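# Seat the circuit board in the enclosure and latch both levers

## Task

Slide the board into the enclosure's empty top slot with its components facing upward until it is completely seated, and close both of its levers. A closed lever has clicked and sticks out at a right angle from the board's front panel; a fully opened lever is flush along that panel. A lever can only catch its tab when it starts from fully open, and closing both levers is what pulls the board the last distance in. The enclosure must end up upright and level, resting on its own feet, with none of its feet hanging over the bench edge. Anything that stays in place only because the robot is holding it does not count. At the end, release everything and pull the grippers away.

## Robot and tools

Robot: two six-joint arms, left_arm and right_arm, each ending in a parallel two-finger gripper. Bases in the scene frame: left_arm at (+0.021, +0.314, 0) m, quat_wxyz (+1.000, 0, 0, -0.029); right_arm at (+0.011, -0.322, 0) m, quat_wxyz (+1.000, 0, 0, -0.010). Joint ranges in rad, base to hand: waist -2.618..3.054, shoulder 0..3.142, elbow 0..3.142, wrist pitch -1.571..1.571, wrist yaw -1.571..1.571, wrist roll -2.094..2.094. The elbow cannot fully straighten.

Frame: one shared scene frame. Origin sits on the table surface midway between the arms; +z is up, +x reaches out over the table, and left_arm is on the +y side. The words left and right are arm names, not image sides. For a gripper, its fingers point along its own +z axis and close along its own y axis. end_effector_position is the spot between the finger pads, roughly 1 cm short of the tips.

Command row (used by both motion tools): 16 numbers, always all 16 even if one arm is idle. First left_arm: x, y, z in metres, then orientation qw, qx, qy, qz (w first), then opening; then the same eight for right_arm. Position and quaternion are absolute poses for that gripper in the scene frame, not offsets. opening runs from -1 (closed) to +1 (fully open, 0.093 m gap). To hold an arm still, resend its last reported position and quaternion plus the desired opening every time; to keep an orientation, repeat one fixed quaternion rather than copying a drifted reading.

execute_actions(actions): actions is a list of up to 15 actions; each action is a list of up to 15 rows; each row drives one control step of 1/30 s, and a short action repeats its final row until 15 steps pass. An empty list only reports state and images. If any target lies more than 0.6 m from that gripper's current position along any of the gripper's own axes, the action is rejected for both arms; if the first action fails that test against the last reported state, or any action is malformed, nothing in the call runs. Each step, the commanded pose is clipped to at most 70 mm and 16 degrees away from the measured pose, and the joints chase that with damped IK, favouring position over orientation. After an action ends, the arm only continues as far as its final clipped pose, so distant targets need further actions. Joint friction can leave the hand up to about 31 mm off; very small corrections may not move it.

move(target, speed, blocking): target is one 16-number row as above (absolute poses). Each gripper travels a straight line toward its pose, all arms finishing together, over 0.5 to 10 s; anything longer is cut off at 10 s. speed is top path speed in m/s, 0.002 to 0.5, default 0.25; rotation is capped at twice that in rad/s, taking the shorter way round. Paths ignore obstacles and the other arm; the hand lags, can wander, and can exceed speed, mostly when the arm is near full extension. Faster moves and targets set deeper past a contact push harder. The opening is applied at the start. blocking=false returns after 0.5 s while motion continues; until a result shows it finished, further moves and execute_actions are refused, so call wait or stop. The extra move: line reports the ending (done, off_target, moving, held, fault) and limits: paced means the sent pose was clipped; held means a safety check blocked steps, after which the arm may jump faster than speed. If the ending names one arm, the other reached its pose. Distances to each pose are given.

wait(seconds): 0 to 10; arms keep their last command; a running move continues and the wait ends early when it finishes. stop(): brakes a running move; it needs stopping distance, more when fast; fingers keep moving. zoom_image(camera, region): camera is cam_high, cam_low, cam_left_wrist or cam_right_wrist (each 504x504); region is [x0, y0, x1, y1] pixels from the top-left, at most 504 by 504. read_manual(section): returns only the URDF licence text ("licences"). finished_scene(scene): pass the current scene number; it ends the scene irreversibly and reports success.

Results: the state line left_arm: ... | right_arm: ... gives each gripper's position and quaternion; printed positions can be off, more at long reach. Hand target lines show what each arm is currently driving toward. A pose unreachable line means the clearance check altered or blocked that arm's command. A FAULT line means an arm stopped. grip_measured is the finger motor on the opening scale; pads meet near -0.94 and each mm of object width adds about 0.0208, with a fixed per-gripper bias up to 0.02. Sending a number below the object's width reading squeezes harder (up to roughly 50-62 N per pad, less for parts under about 5 mm thick); on rigid flat parts the reading settles at most about 0.21 below the width value. Keep sending the closing value to keep holding. Joint positions end with the opening in metres (floored at zero). Joint torques are raw drive outputs with offsets and noise, nonzero in free air. Motor heat: MOTOR HOT warning from 75 °C; at 90 °C that arm halts for 10 s; at 100 °C it goes limp and drops.

Avoid: knocking or placing anything off the table, arms striking or pressing each other, dropping, slamming, hard impacts or heavy pushing. Keep the enclosure level and on the bench. Finish with grippers open and withdrawn.

Each tool is called after ">>>" in YAML: its name, and indented under it one key for each argument.

## Session

>>> execute_actions:
  actions: []

Scene clock: 0.00 s.
left_arm: end_effector_position=(+0.6395, +0.4925, +0.3842) grip_measured=+0.993 end_effector_quat_wxyz=(+0.633, -0.498, +0.502, -0.316) | right_arm: end_effector_position=(+0.2028, -0.0850, +0.2922) grip_measured=+0.981 end_effector_quat_wxyz=(+0.557, -0.366, +0.622, +0.411)
Joint positions: left_arm=[ 0.326  2.096  2.025  0.07  -0.051 -1.244  0.093] | right_arm=[ 0.597  0.737  0.545  0.141 -0.588  0.076  0.092]
Joint velocities: left_arm=[ 0.017 -0.017  0.002 -0.051 -0.037 -0.007 -0.001] | right_arm=[-0.007 -0.002 -0.017  0.081  0.022 -0.022  0.   ]
Joint torques (N m, as the arm reports them, + toward a larger angle): no reading
Motor temperatures (°C, as the motors report them): left_arm=[31 51 38 33 33 29] | right_arm=[28 40 36 36 29 30]
Hand target (left_arm): +0.639, +0.492, +0.384; +0.633, -0.498, +0.502, -0.316
Hand target (right_arm): +0.203, -0.085, +0.292; +0.557, -0.366, +0.622, +0.411

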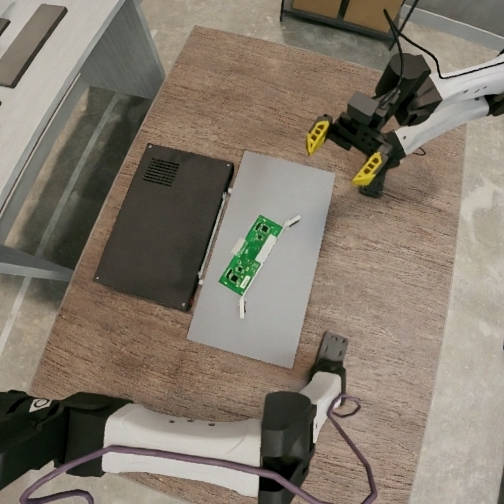

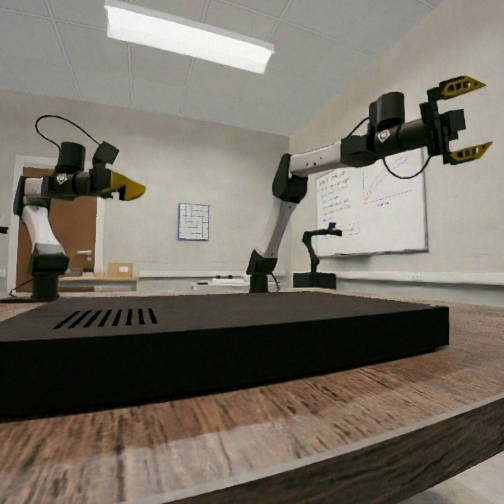

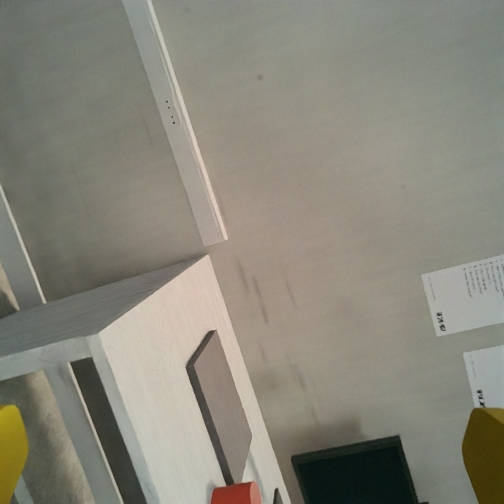

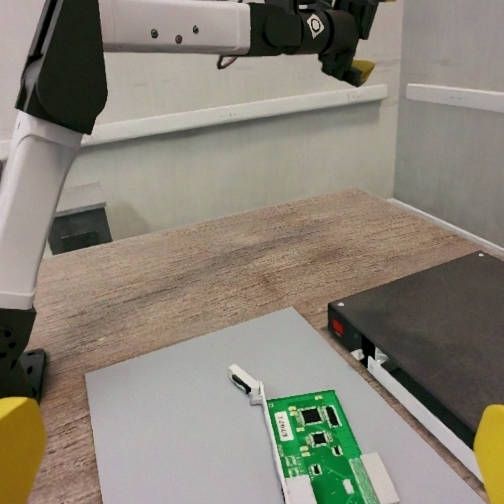

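>>> move:
  target: [0.16,0.25,0.15,0,0,1,0,1,0.16,-0.25,0.15,0,0,1,0,1]

Scene clock: 6.57 s.
left_arm: end_effector_position=(+0.1816, +0.2376, +0.1421) grip_measured=+0.993 end_effector_quat_wxyz=(+0.008, +0.002, +1.000, -0.006) | right_arm: end_effector_position=(+0.1562, -0.2503, +0.1527) grip_measured=+0.981 end_effector_quat_wxyz=(+0.015, -0.009, +1.000, +0.002)
Joint positions: left_arm=[-0.383  1.19   1.053 -1.414  0.005 -0.437  0.093] | right_arm=[ 0.486  1.128  1.059 -1.474  0.009  0.448  0.092]
Joint velocities: left_arm=[-0.017  0.017  0.007 -0.007 -0.095 -0.037 -0.001] | right_arm=[-0.002  0.002  0.012 -0.066 -0.007 -0.037  0.001]
Joint torques (N m, as the arm reports them, + toward a larger angle): left_arm=[-1.06 -4.06  4.77  0.38 -0.04 -0.13] | right_arm=[-0.95 -1.03  9.11  0.43  0.02  0.03]
Motor temperatures (°C, as the motors report them): left_arm=[31 53 39 34 33 29] | right_arm=[28 40 38 38 29 30]
Hand target (left_arm): +0.174, +0.241, +0.139; +0.001, +0.003, +1.000, +0.001
Hand target (right_arm): +0.157, -0.253, +0.153; +0.007, -0.002, +1.000, -0.007
Off the commanded pose (left_arm): 0.026 m, 1 deg.
Off the commanded pose (right_arm): 0.005 m, 2 deg.
move: off_target (left_arm)

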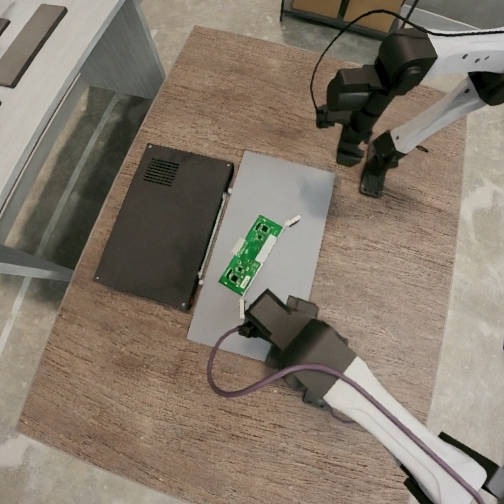

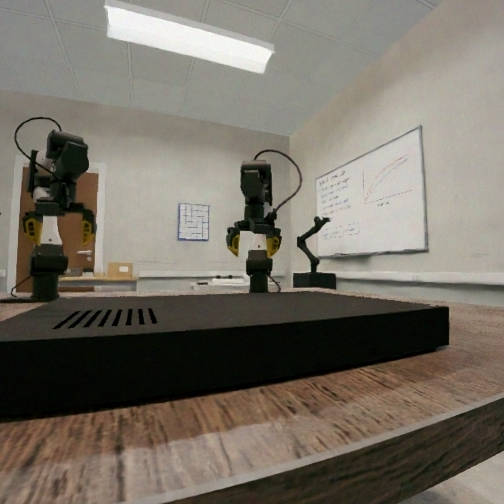

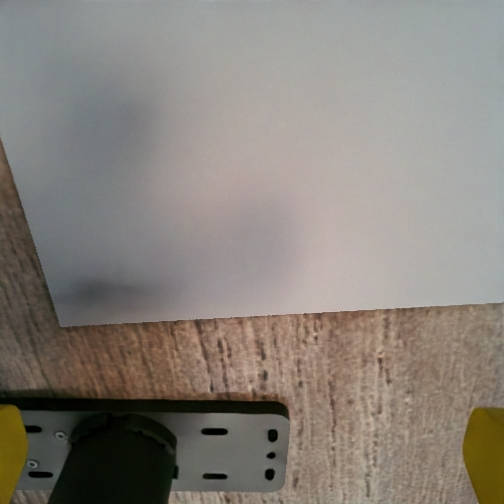

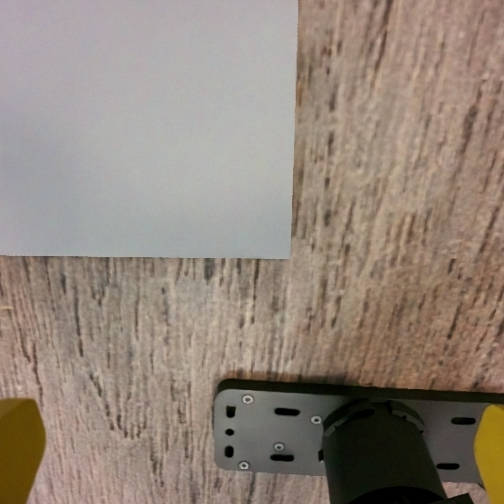

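>>> move:
  target: [0.30,0.12,0.12,0,0.799,0.602,0,1,0.255,-0.05,0.12,0,0.602,-0.799,0,1]

Scene clock: 20.57 s.
left_arm: end_effector_position=(+0.3007, +0.1321, +0.1228) grip_measured=+0.993 end_effector_quat_wxyz=(-0.005, +0.792, +0.610, +0.008) | right_arm: end_effector_position=(+0.2523, -0.0621, +0.1234) grip_measured=+0.981 end_effector_quat_wxyz=(-0.004, -0.594, +0.804, -0.009)
Joint positions: left_arm=[-0.529  1.809  1.549 -1.316 -0.019  1.242  0.093] | right_arm=[ 0.849  1.899  1.668 -1.351  0.017 -0.444  0.092]
Joint velocities: left_arm=[ 0.012 -0.012 -0.017 -0.066 -0.007 -0.007  0.   ] | right_arm=[ 0.002 -0.007  0.007 -0.081  0.022 -0.022  0.001]
Joint torques (N m, as the arm reports them, + toward a larger angle): left_arm=[-1.28 -6.93  7.73  0.4   0.34  0.01] | right_arm=[ 1.11 -8.26  9.49  0.8  -0.21 -0.01]
Motor temperatures (°C, as the motors report them): left_arm=[31 53 39 34 33 29] | right_arm=[28 40 40 37 29 30]
Hand target (left_arm): +0.302, +0.121, +0.122; +0.002, +0.799, +0.602, -0.002
Hand target (right_arm): +0.255, -0.050, +0.119; +0.003, -0.602, +0.799, -0.004
Off the commanded pose (left_arm): 0.012 m, 2 deg.
Off the commanded pose (right_arm): 0.013 m, 2 deg.
move: off_target (left_arm, right_arm)

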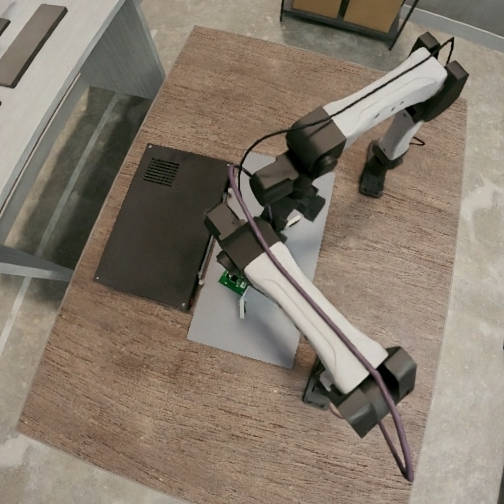

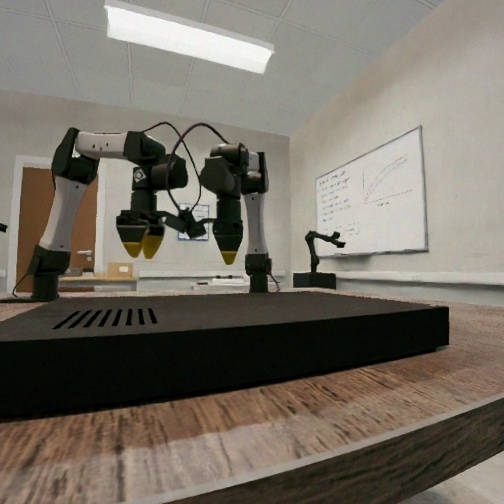

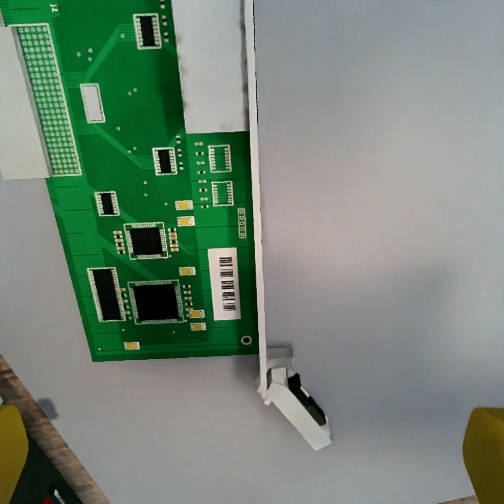

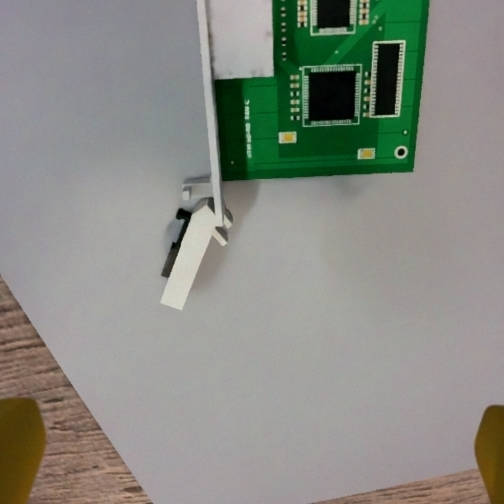

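>>> move:
  target: [0.30,0.125,0.022,0,0.799,0.602,0,1,0.245,-0.015,0.022,0,0.602,-0.799,0,1]
  speed: 0.1

>>> move:
  target: [0.30,0.125,0.022,0,0.799,0.602,0,-1,0.245,-0.015,0.022,0,0.602,-0.799,0,-1]

Scene clock: 26.93 s.
left_arm: end_effector_position=(+0.2955, +0.1482, +0.0305) grip_measured=+0.993 end_effector_quat_wxyz=(-0.044, +0.796, +0.603, +0.022) | right_arm: end_effector_position=(+0.2371, -0.0517, +0.0347) grip_measured=+0.981 end_effector_quat_wxyz=(-0.049, -0.586, +0.808, -0.033)
Joint positions: left_arm=[-0.523  1.887  1.271 -1.023 -0.07   1.261  0.093] | right_arm=[ 0.911  2.035  1.497 -1.145  0.038 -0.362  0.092]
Joint velocities: left_arm=[ 0.012  0.007 -0.017 -0.022  0.007 -0.022  0.   ] | right_arm=[-0.012 -0.007 -0.002  0.022  0.007  0.066 -0.001]
Joint torques (N m, as the arm reports them, + toward a larger angle): left_arm=[-1.41 -7.41  5.44  1.06  0.74 -0.11] | right_arm=[ 2.57 -9.65  7.43  1.79 -0.54 -0.07]
Motor temperatures (°C, as the motors report them): left_arm=[31 53 40 34 33 29] | right_arm=[28 41 41 37 29 30]
Hand target (left_arm): +0.301, +0.125, +0.024; -0.002, +0.799, +0.601, -0.000
Hand target (right_arm): +0.242, -0.018, +0.025; -0.002, -0.602, +0.798, -0.001
Off the commanded pose (left_arm): 0.025 m, 6 deg.
Off the commanded pose (right_arm): 0.040 m, 7 deg.
move: off_target (left_arm, right_arm)

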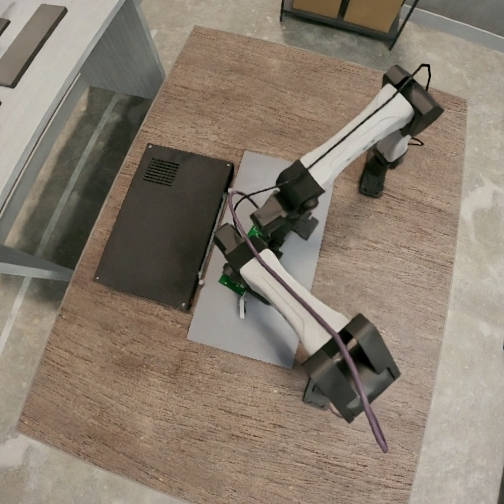

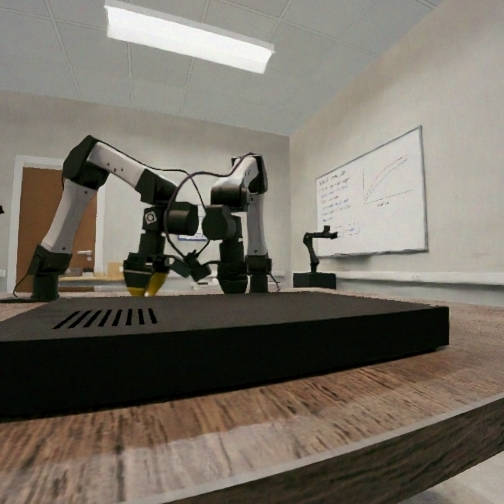

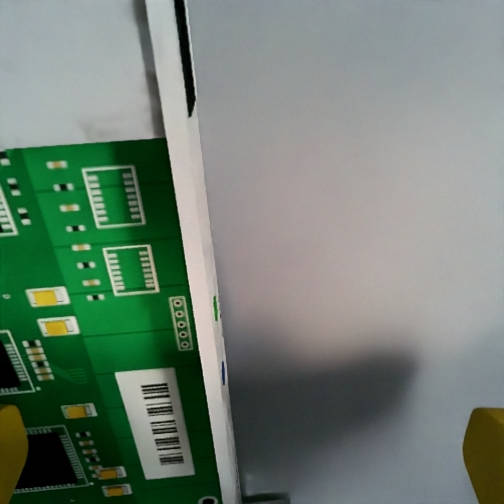

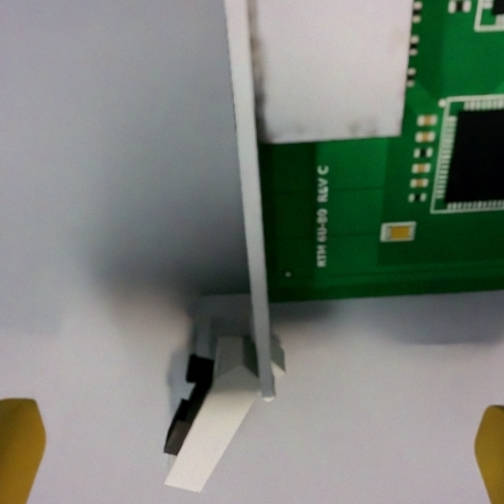

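Scene clock: 27.63 s.
left_arm: end_effector_position=(+0.2985, +0.1478, +0.0304) grip_measured=-0.994 end_effector_quat_wxyz=(-0.039, +0.795, +0.604, +0.027) | right_arm: end_effector_position=(+0.2378, -0.0516, +0.0347) grip_measured=-1.000 end_effector_quat_wxyz=(-0.048, -0.585, +0.809, -0.034)
Joint positions: left_arm=[-0.522  1.887  1.271 -1.012 -0.076  1.26   0.   ] | right_arm=[ 0.91   2.035  1.497 -1.142  0.04  -0.36   0.   ]
Joint velocities: left_arm=[-0.002 -0.017  0.012 -0.007 -0.022 -0.11   0.   ] | right_arm=[-0.002 -0.007  0.007  0.007 -0.066  0.022  0.   ]
Joint torques (N m, as the arm reports them, + toward a larger angle): left_arm=[-1.44 -7.96  4.96  1.01  0.82 -0.1 ] | right_arm=[ 2.54 -9.17  7.87  1.77 -0.55 -0.1 ]
Motor temperatures (°C, as the motors report them): left_arm=[31 53 40 34 33 29] | right_arm=[28 41 41 37 29 30]
Hand target (left_arm): +0.300, +0.126, +0.024; -0.002, +0.799, +0.601, -0.001
Hand target (right_arm): +0.243, -0.017, +0.025; -0.002, -0.602, +0.799, -0.000
Off the commanded pose (left_arm): 0.024 m, 5 deg.
Off the commanded pose (right_arm): 0.039 m, 7 deg.
move: off_target (left_arm, right_arm)

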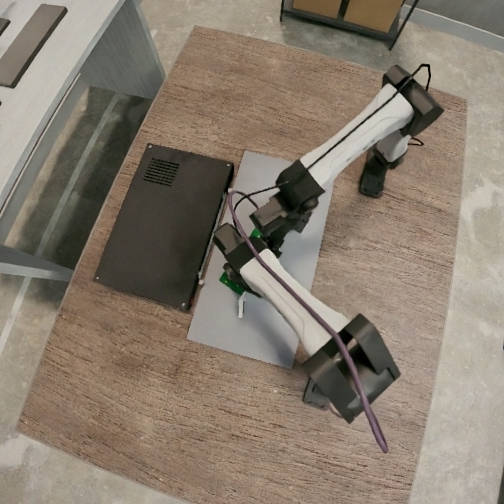

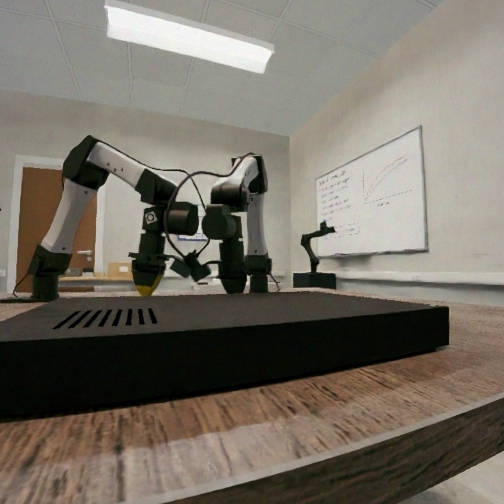

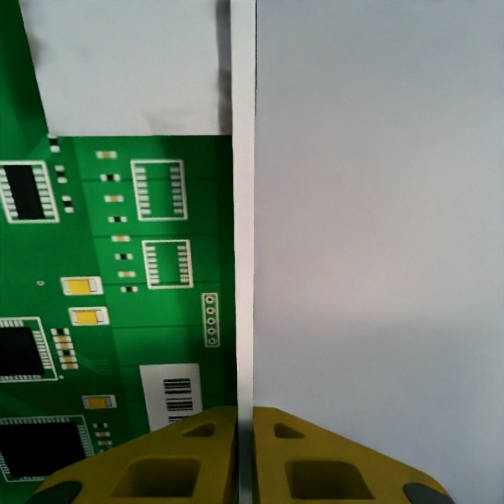

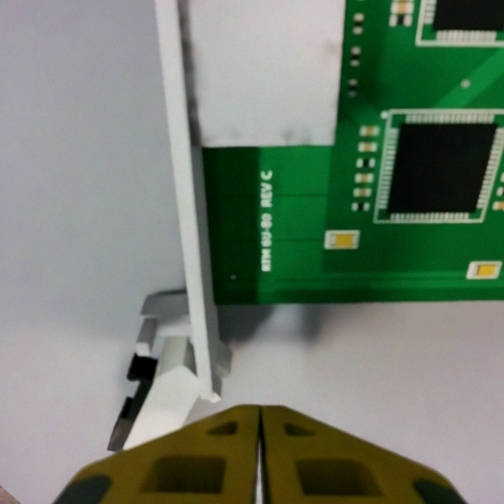

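>>> move:
  target: [0.30,0.14,0.07,0,0.799,0.602,0,-1,0.2,-0.2,0.12,0,0.602,-0.799,0,-1]
  speed: 0.1

>>> move:
  target: [0.30,0.13,0.066,0.05,0.677,0.736,0.011,-1,0.25,-0.2,0.06,0.707,0,0.707,0,-1]
  speed: 0.1

Scene clock: 32.90 s.
left_arm: end_effector_position=(+0.2931, +0.1458, +0.0554) grip_measured=-0.994 end_effector_quat_wxyz=(-0.027, +0.799, +0.600, +0.004) | right_arm: end_effector_position=(+0.2085, -0.1934, +0.1233) grip_measured=-1.000 end_effector_quat_wxyz=(+0.010, -0.601, +0.799, -0.002)
Joint positions: left_arm=[-0.51   1.835  1.31  -1.093 -0.026  1.284  0.   ] | right_arm=[ 0.597  1.413  1.139 -1.276  0.002 -0.711  0.   ]
Joint velocities: left_arm=[ 0.017 -0.012  0.012  0.022 -0.037 -0.051  0.   ] | right_arm=[ 0.002 -0.007  0.012  0.007  0.007 -0.007  0.   ]
Joint torques (N m, as the arm reports them, + toward a larger angle): left_arm=[  0.96 -10.44   7.58   0.09   0.31   0.  ] | right_arm=[-0.87 -6.3   5.91  0.39 -0.2  -0.02]
Motor temperatures (°C, as the motors report them): left_arm=[31 54 40 33 33 29] | right_arm=[28 43 41 37 29 30]
Hand target (left_arm): +0.299, +0.141, +0.070; -0.001, +0.798, +0.602, +0.000
Hand target (right_arm): +0.200, -0.199, +0.120; -0.003, -0.601, +0.799, +0.003
Off the commanded pose (left_arm): 0.017 m, 3 deg.
Off the commanded pose (right_arm): 0.011 m, 1 deg.
move: off_target (left_arm, right_arm)

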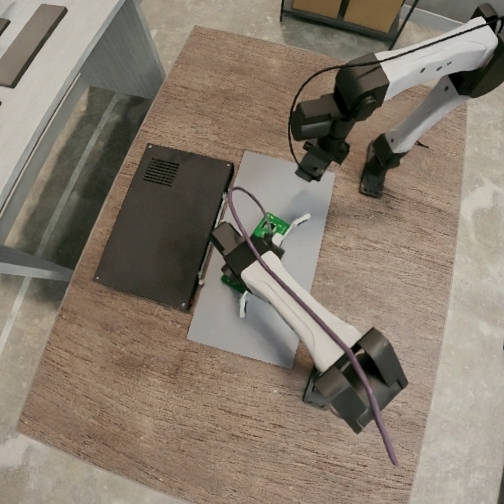

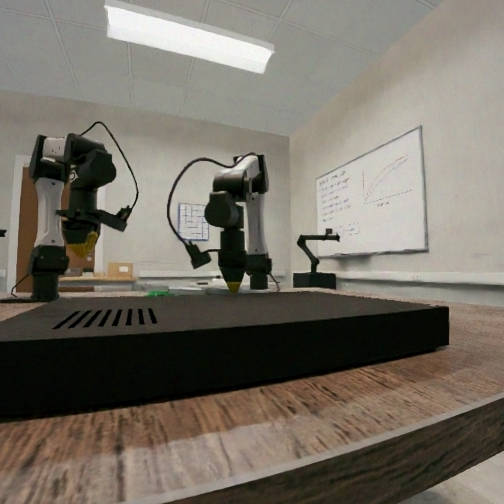

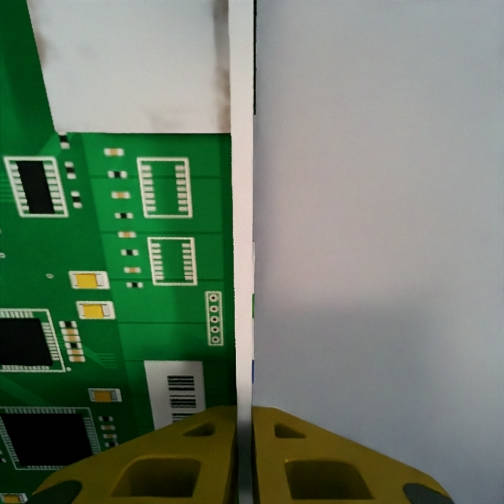

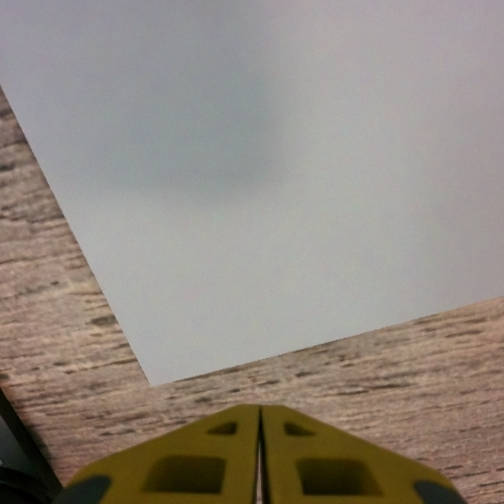

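Scene clock: 43.00 s.
left_arm: end_effector_position=(+0.3007, +0.1382, +0.0606) grip_measured=-0.994 end_effector_quat_wxyz=(+0.027, +0.674, +0.738, +0.016) | right_arm: end_effector_position=(+0.2530, -0.1951, +0.0663) grip_measured=-1.000 end_effector_quat_wxyz=(+0.655, +0.032, +0.755, -0.010)
Joint positions: left_arm=[-0.515  1.775  1.256 -0.994 -0.022  0.907  0.   ] | right_arm=[1.083 1.883 0.011 1.556 1.101 0.31  0.   ]
Joint velocities: left_arm=[-0.022  0.002  0.002 -0.022 -0.007 -0.051  0.   ] | right_arm=[ 0.002 -0.022 -0.002  0.037 -0.037 -0.022  0.   ]
Joint torques (N m, as the arm reports them, + toward a larger angle): left_arm=[ -1.17 -10.32   5.13   0.81   0.28  -0.13] | right_arm=[ 0.05 -3.41 -0.09  2.32  0.21  0.06]
Motor temperatures (°C, as the motors report them): left_arm=[31 57 40 33 33 29] | right_arm=[28 42 41 39 29 30]
Hand target (left_arm): +0.300, +0.130, +0.067; +0.050, +0.675, +0.736, +0.010
Hand target (right_arm): +0.250, -0.201, +0.062; +0.652, +0.028, +0.758, -0.019
Off the commanded pose (left_arm): 0.010 m, 3 deg.
Off the commanded pose (right_arm): 0.009 m, 9 deg.
joint sent to its limit (right arm) — the command would take joint 3 (elbow) past its lower limit and joint 4 (wrist pitch) past its upper limit, so those joints were sent only as far as their limits.
move: off_target (left_arm, right_arm)

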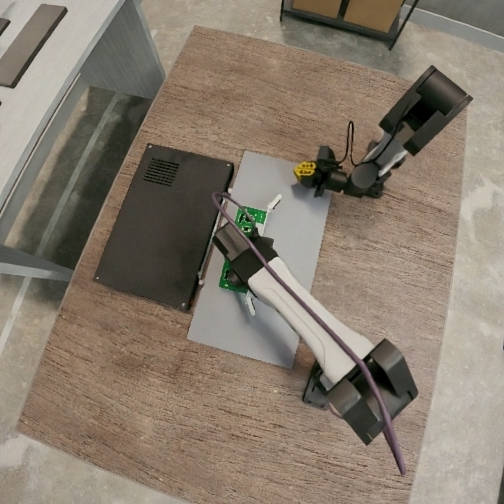

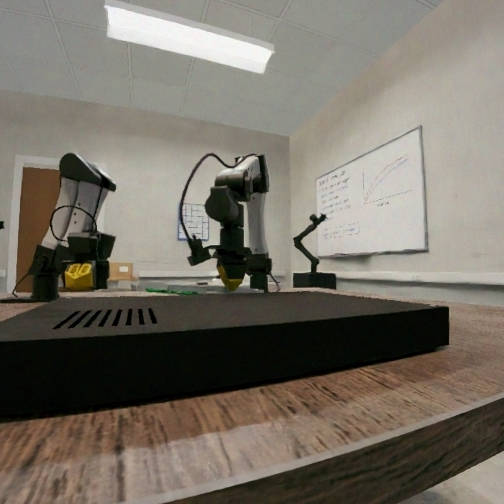

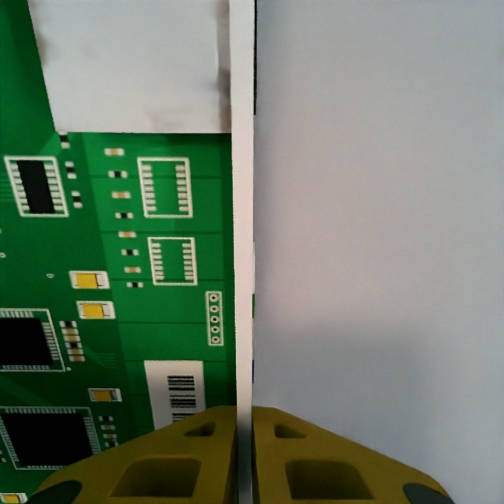

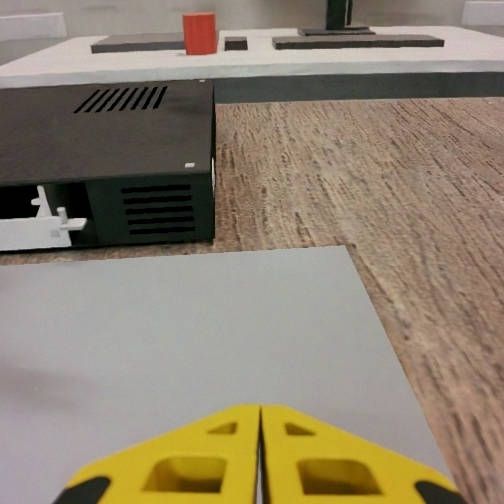

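>>> move:
  target: [0.33,0.13,0.056,0.03,0.677,0.736,0.011,-1,0.25,-0.2,0.06,0.707,0,0.707,0,-1]
  speed: 0.05

Scene clock: 47.37 s.
left_arm: end_effector_position=(+0.3219, +0.1343, +0.0532) grip_measured=-0.994 end_effector_quat_wxyz=(+0.020, +0.678, +0.735, +0.016) | right_arm: end_effector_position=(+0.2531, -0.1950, +0.0666) grip_measured=-1.000 end_effector_quat_wxyz=(+0.656, +0.033, +0.754, -0.009)
Joint positions: left_arm=[-0.493  1.868  1.343 -1.002 -0.025  0.94   0.   ] | right_arm=[1.083 1.883 0.011 1.558 1.101 0.31  0.   ]
Joint velocities: left_arm=[-0.027 -0.027  0.002  0.081 -0.066  0.022  0.   ] | right_arm=[ 0.002 -0.007 -0.012 -0.007  0.022  0.022  0.   ]
Joint torques (N m, as the arm reports them, + toward a larger angle): left_arm=[ 0.92 -8.03  7.91  0.54  0.22  0.  ] | right_arm=[-0.05 -3.03  0.07  2.37  0.1  -0.02]
Motor temperatures (°C, as the motors report them): left_arm=[31 58 41 33 33 29] | right_arm=[28 42 40 39 29 30]
Hand target (left_arm): +0.330, +0.131, +0.056; +0.030, +0.677, +0.736, +0.012
Hand target (right_arm): +0.250, -0.200, +0.061; +0.650, +0.021, +0.759, -0.021
Off the commanded pose (left_arm): 0.010 m, 1 deg.
Off the commanded pose (right_arm): 0.009 m, 9 deg.
joint sent to its limit (right arm) — the command would take joint 4 (wrist pitch) past its upper limit, so that joint was sent only as far as its limit.
move: off_target (right_arm)

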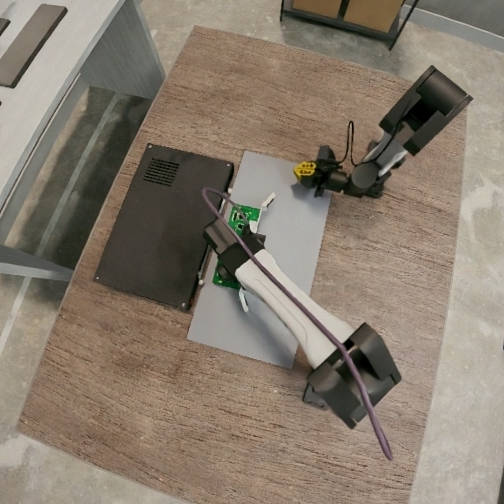

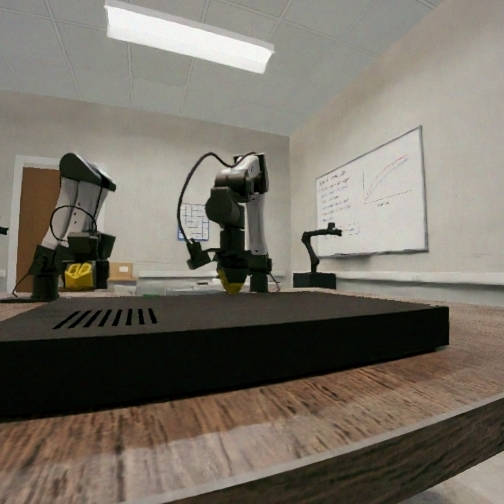

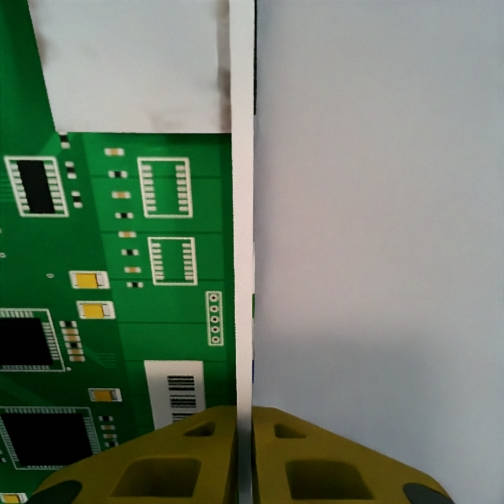

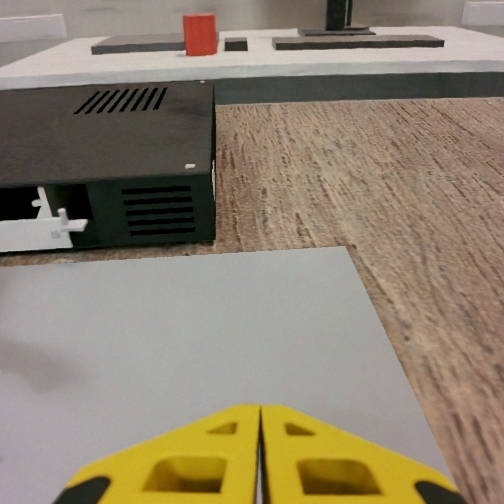

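Continue advancing slowly.

>>> move:
  target: [0.38,0.13,0.056,0.03,0.677,0.736,0.011,-1,0.25,-0.2,0.06,0.707,0,0.707,0,-1]
  speed: 0.04

Scene clock: 51.30 s.
left_arm: end_effector_position=(+0.3597, +0.1356, +0.0527) grip_measured=-0.994 end_effector_quat_wxyz=(-0.001, +0.684, +0.730, +0.005) | right_arm: end_effector_position=(+0.2531, -0.1950, +0.0666) grip_measured=-1.000 end_effector_quat_wxyz=(+0.656, +0.033, +0.754, -0.009)
Joint positions: left_arm=[-0.432  2.026  1.564 -1.108 -0.011  1.015  0.   ] | right_arm=[1.083 1.883 0.011 1.558 1.101 0.31  0.   ]
Joint velocities: left_arm=[ 0.007  0.017 -0.007  0.022 -0.051 -0.037  0.   ] | right_arm=[-0.002 -0.012 -0.012 -0.066 -0.022  0.037  0.   ]
Joint torques (N m, as the arm reports them, + toward a larger angle): left_arm=[ 1.51 -9.24  8.3   0.77  0.08 -0.17] | right_arm=[-0.05 -3.03  0.07  2.37  0.11 -0.02]
Motor temperatures (°C, as the motors report them): left_arm=[31 58 41 33 33 29] | right_arm=[28 41 40 40 29 30]
Hand target (left_arm): +0.379, +0.132, +0.057; +0.029, +0.677, +0.736, +0.012
Hand target (right_arm): +0.250, -0.200, +0.061; +0.650, +0.021, +0.759, -0.021
Off the commanded pose (left_arm): 0.021 m, 4 deg.
Off the commanded pose (right_arm): 0.009 m, 9 deg.
joint sent to its limit (right arm) — the command would take joint 4 (wrist pitch) past its upper limit, so that joint was sent only as far as its limit.
move: off_target (left_arm, right_arm)

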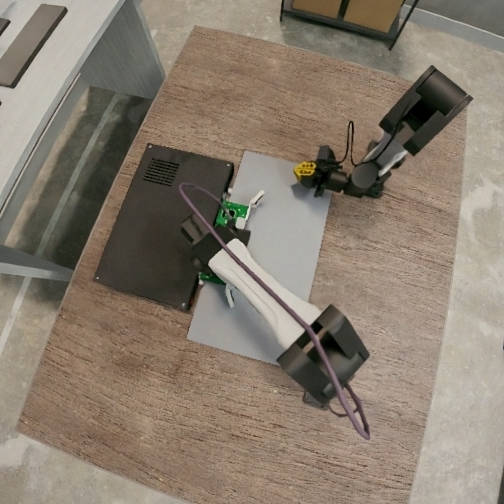

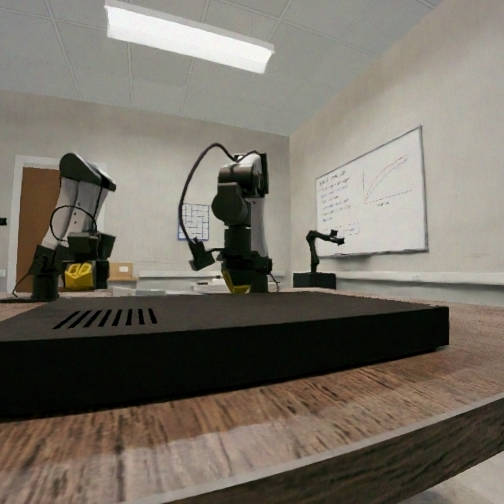

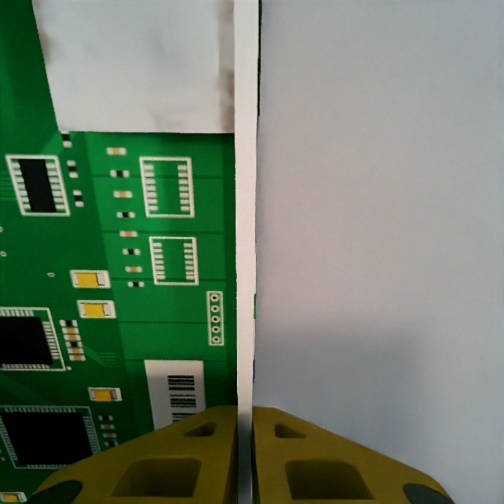

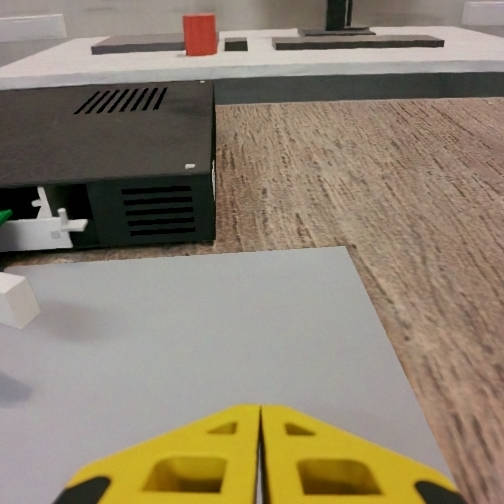

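>>> move:
  target: [0.38,0.13,0.056,0.03,0.677,0.736,0.011,-1,0.33,-0.035,0.04,0.707,0,0.707,0,-1]
  speed: 0.15

>>> move:
  target: [0.43,0.13,0.056,0.03,0.677,0.736,0.011,-1,0.42,-0.035,0.04,0.707,0,0.707,0,-1]
  speed: 0.04

Scene clock: 57.00 s.
left_arm: end_effector_position=(+0.3593, +0.1361, +0.0528) grip_measured=-0.994 end_effector_quat_wxyz=(-0.002, +0.684, +0.730, +0.005) | right_arm: end_effector_position=(+0.3299, -0.0397, +0.0431) grip_measured=-1.000 end_effector_quat_wxyz=(+0.695, +0.011, +0.718, -0.002)
Joint positions: left_arm=[-0.432  2.026  1.565 -1.111 -0.012  1.016  0.   ] | right_arm=[1.104 2.345 0.71  1.562 1.102 0.077 0.   ]
Joint velocities: left_arm=[-0.002  0.027  0.002  0.066 -0.022  0.007  0.   ] | right_arm=[ 0.002  0.012 -0.027  0.081 -0.037 -0.051  0.   ]
Joint torques (N m, as the arm reports them, + toward a larger angle): left_arm=[ 1.41 -9.27  8.38  0.82  0.16 -0.12] | right_arm=[ 0.38 -8.65  5.11  2.32 -0.12 -0.03]
Motor temperatures (°C, as the motors report them): left_arm=[31 59 42 33 33 29] | right_arm=[28 41 39 40 29 30]
Hand target (left_arm): +0.379, +0.131, +0.057; +0.030, +0.676, +0.736, +0.011
Hand target (right_arm): +0.329, -0.035, +0.038; +0.695, +0.003, +0.719, -0.001
Off the commanded pose (left_arm): 0.022 m, 4 deg.
Off the commanded pose (right_arm): 0.006 m, 2 deg.
joint sent to its limit (right arm) — the command would take joint 4 (wrist pitch) past its upper limit, so that joint was sent only as far as its limit.
move: off_target (left_arm)

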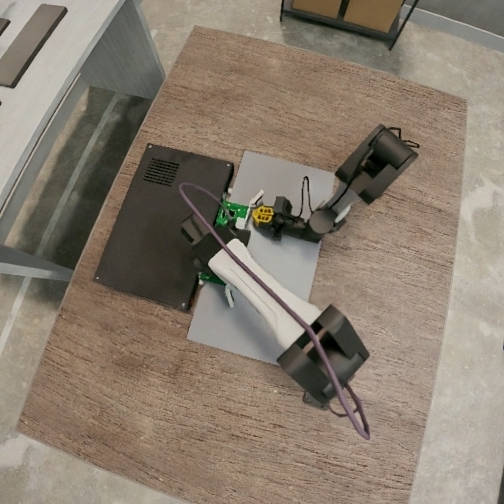

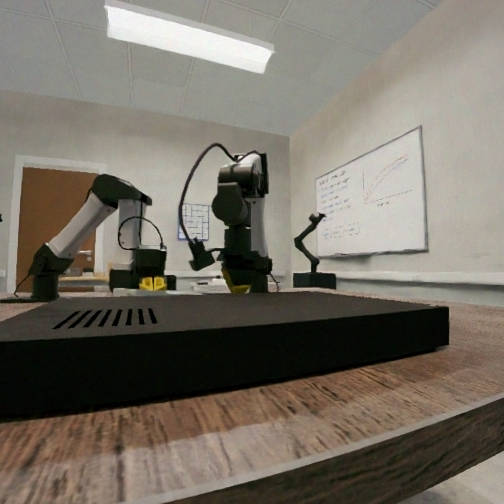

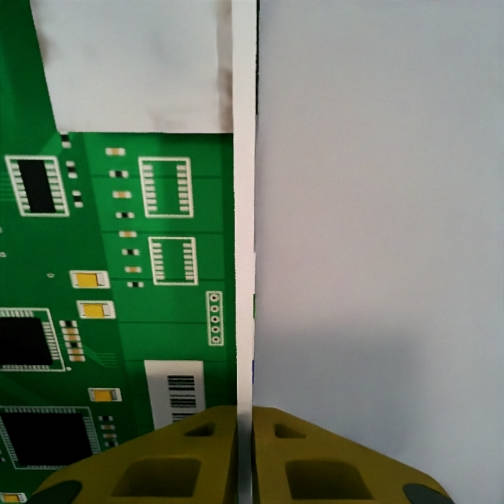

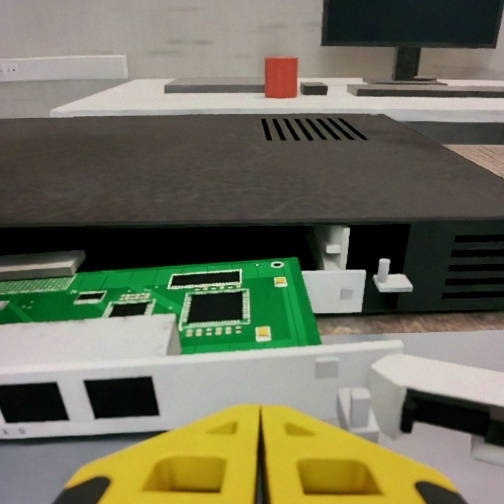

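Scene clock: 59.70 s.
left_arm: end_effector_position=(+0.3711, +0.1294, +0.0550) grip_measured=-0.994 end_effector_quat_wxyz=(-0.051, +0.661, +0.746, -0.058) | right_arm: end_effector_position=(+0.3849, -0.0450, +0.0538) grip_measured=-1.000 end_effector_quat_wxyz=(+0.713, +0.044, +0.700, -0.016)
Joint positions: left_arm=[-0.392  2.205  1.84  -1.336  0.085  1.005  0.   ] | right_arm=[0.974 2.401 0.864 1.57  1.04  0.013 0.   ]
Joint velocities: left_arm=[ 0.002  0.007 -0.007 -0.007  0.037  0.037  0.   ] | right_arm=[-0.017 -0.007  0.017 -0.051  0.066 -0.095  0.   ]
Joint torques (N m, as the arm reports them, + toward a larger angle): left_arm=[  2.53 -11.06   9.33   1.53  -0.75   0.44] | right_arm=[-7.32 -8.03 10.08  1.61 -1.85 -0.02]
Motor temperatures (°C, as the motors report them): left_arm=[31 59 42 33 33 29] | right_arm=[28 42 40 40 29 30]
Hand target (left_arm): +0.425, +0.134, +0.064; +0.024, +0.673, +0.740, +0.012
Hand target (right_arm): +0.413, -0.038, +0.040; +0.706, +0.004, +0.708, -0.000
Off the commanded pose (left_arm): 0.059 m, 12 deg.
Off the commanded pose (right_arm): 0.039 m, 6 deg.
move: off_target (left_arm, right_arm)

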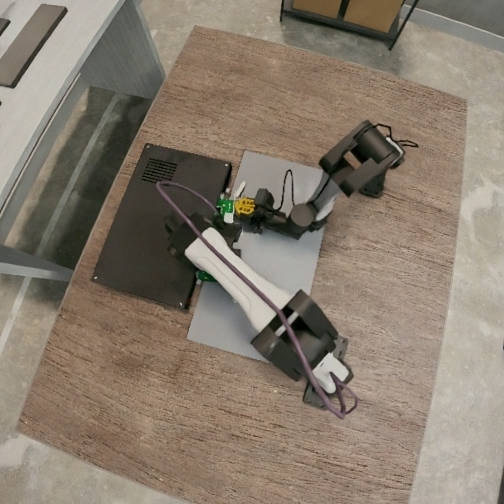

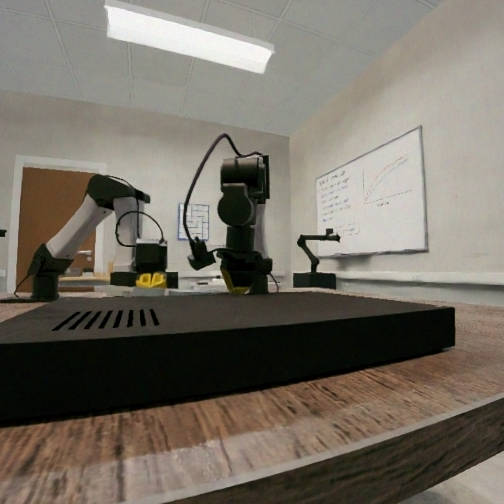

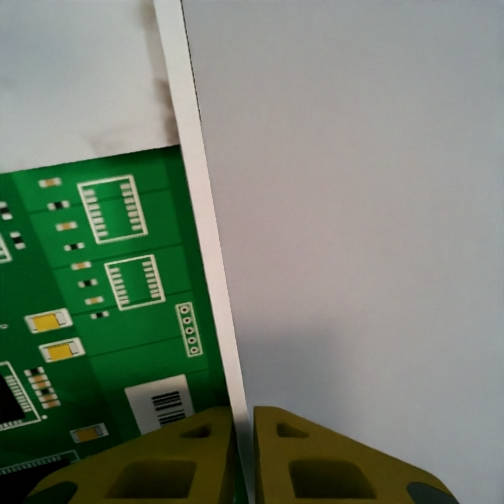

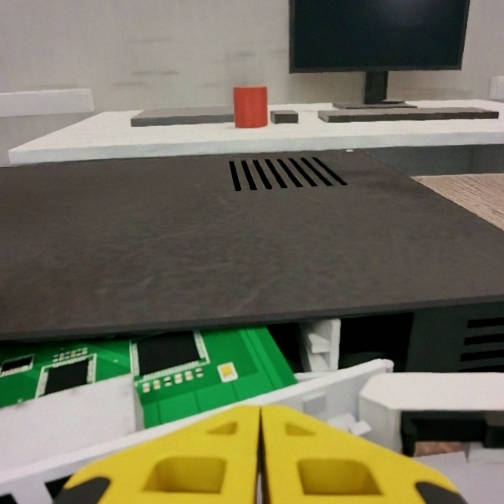

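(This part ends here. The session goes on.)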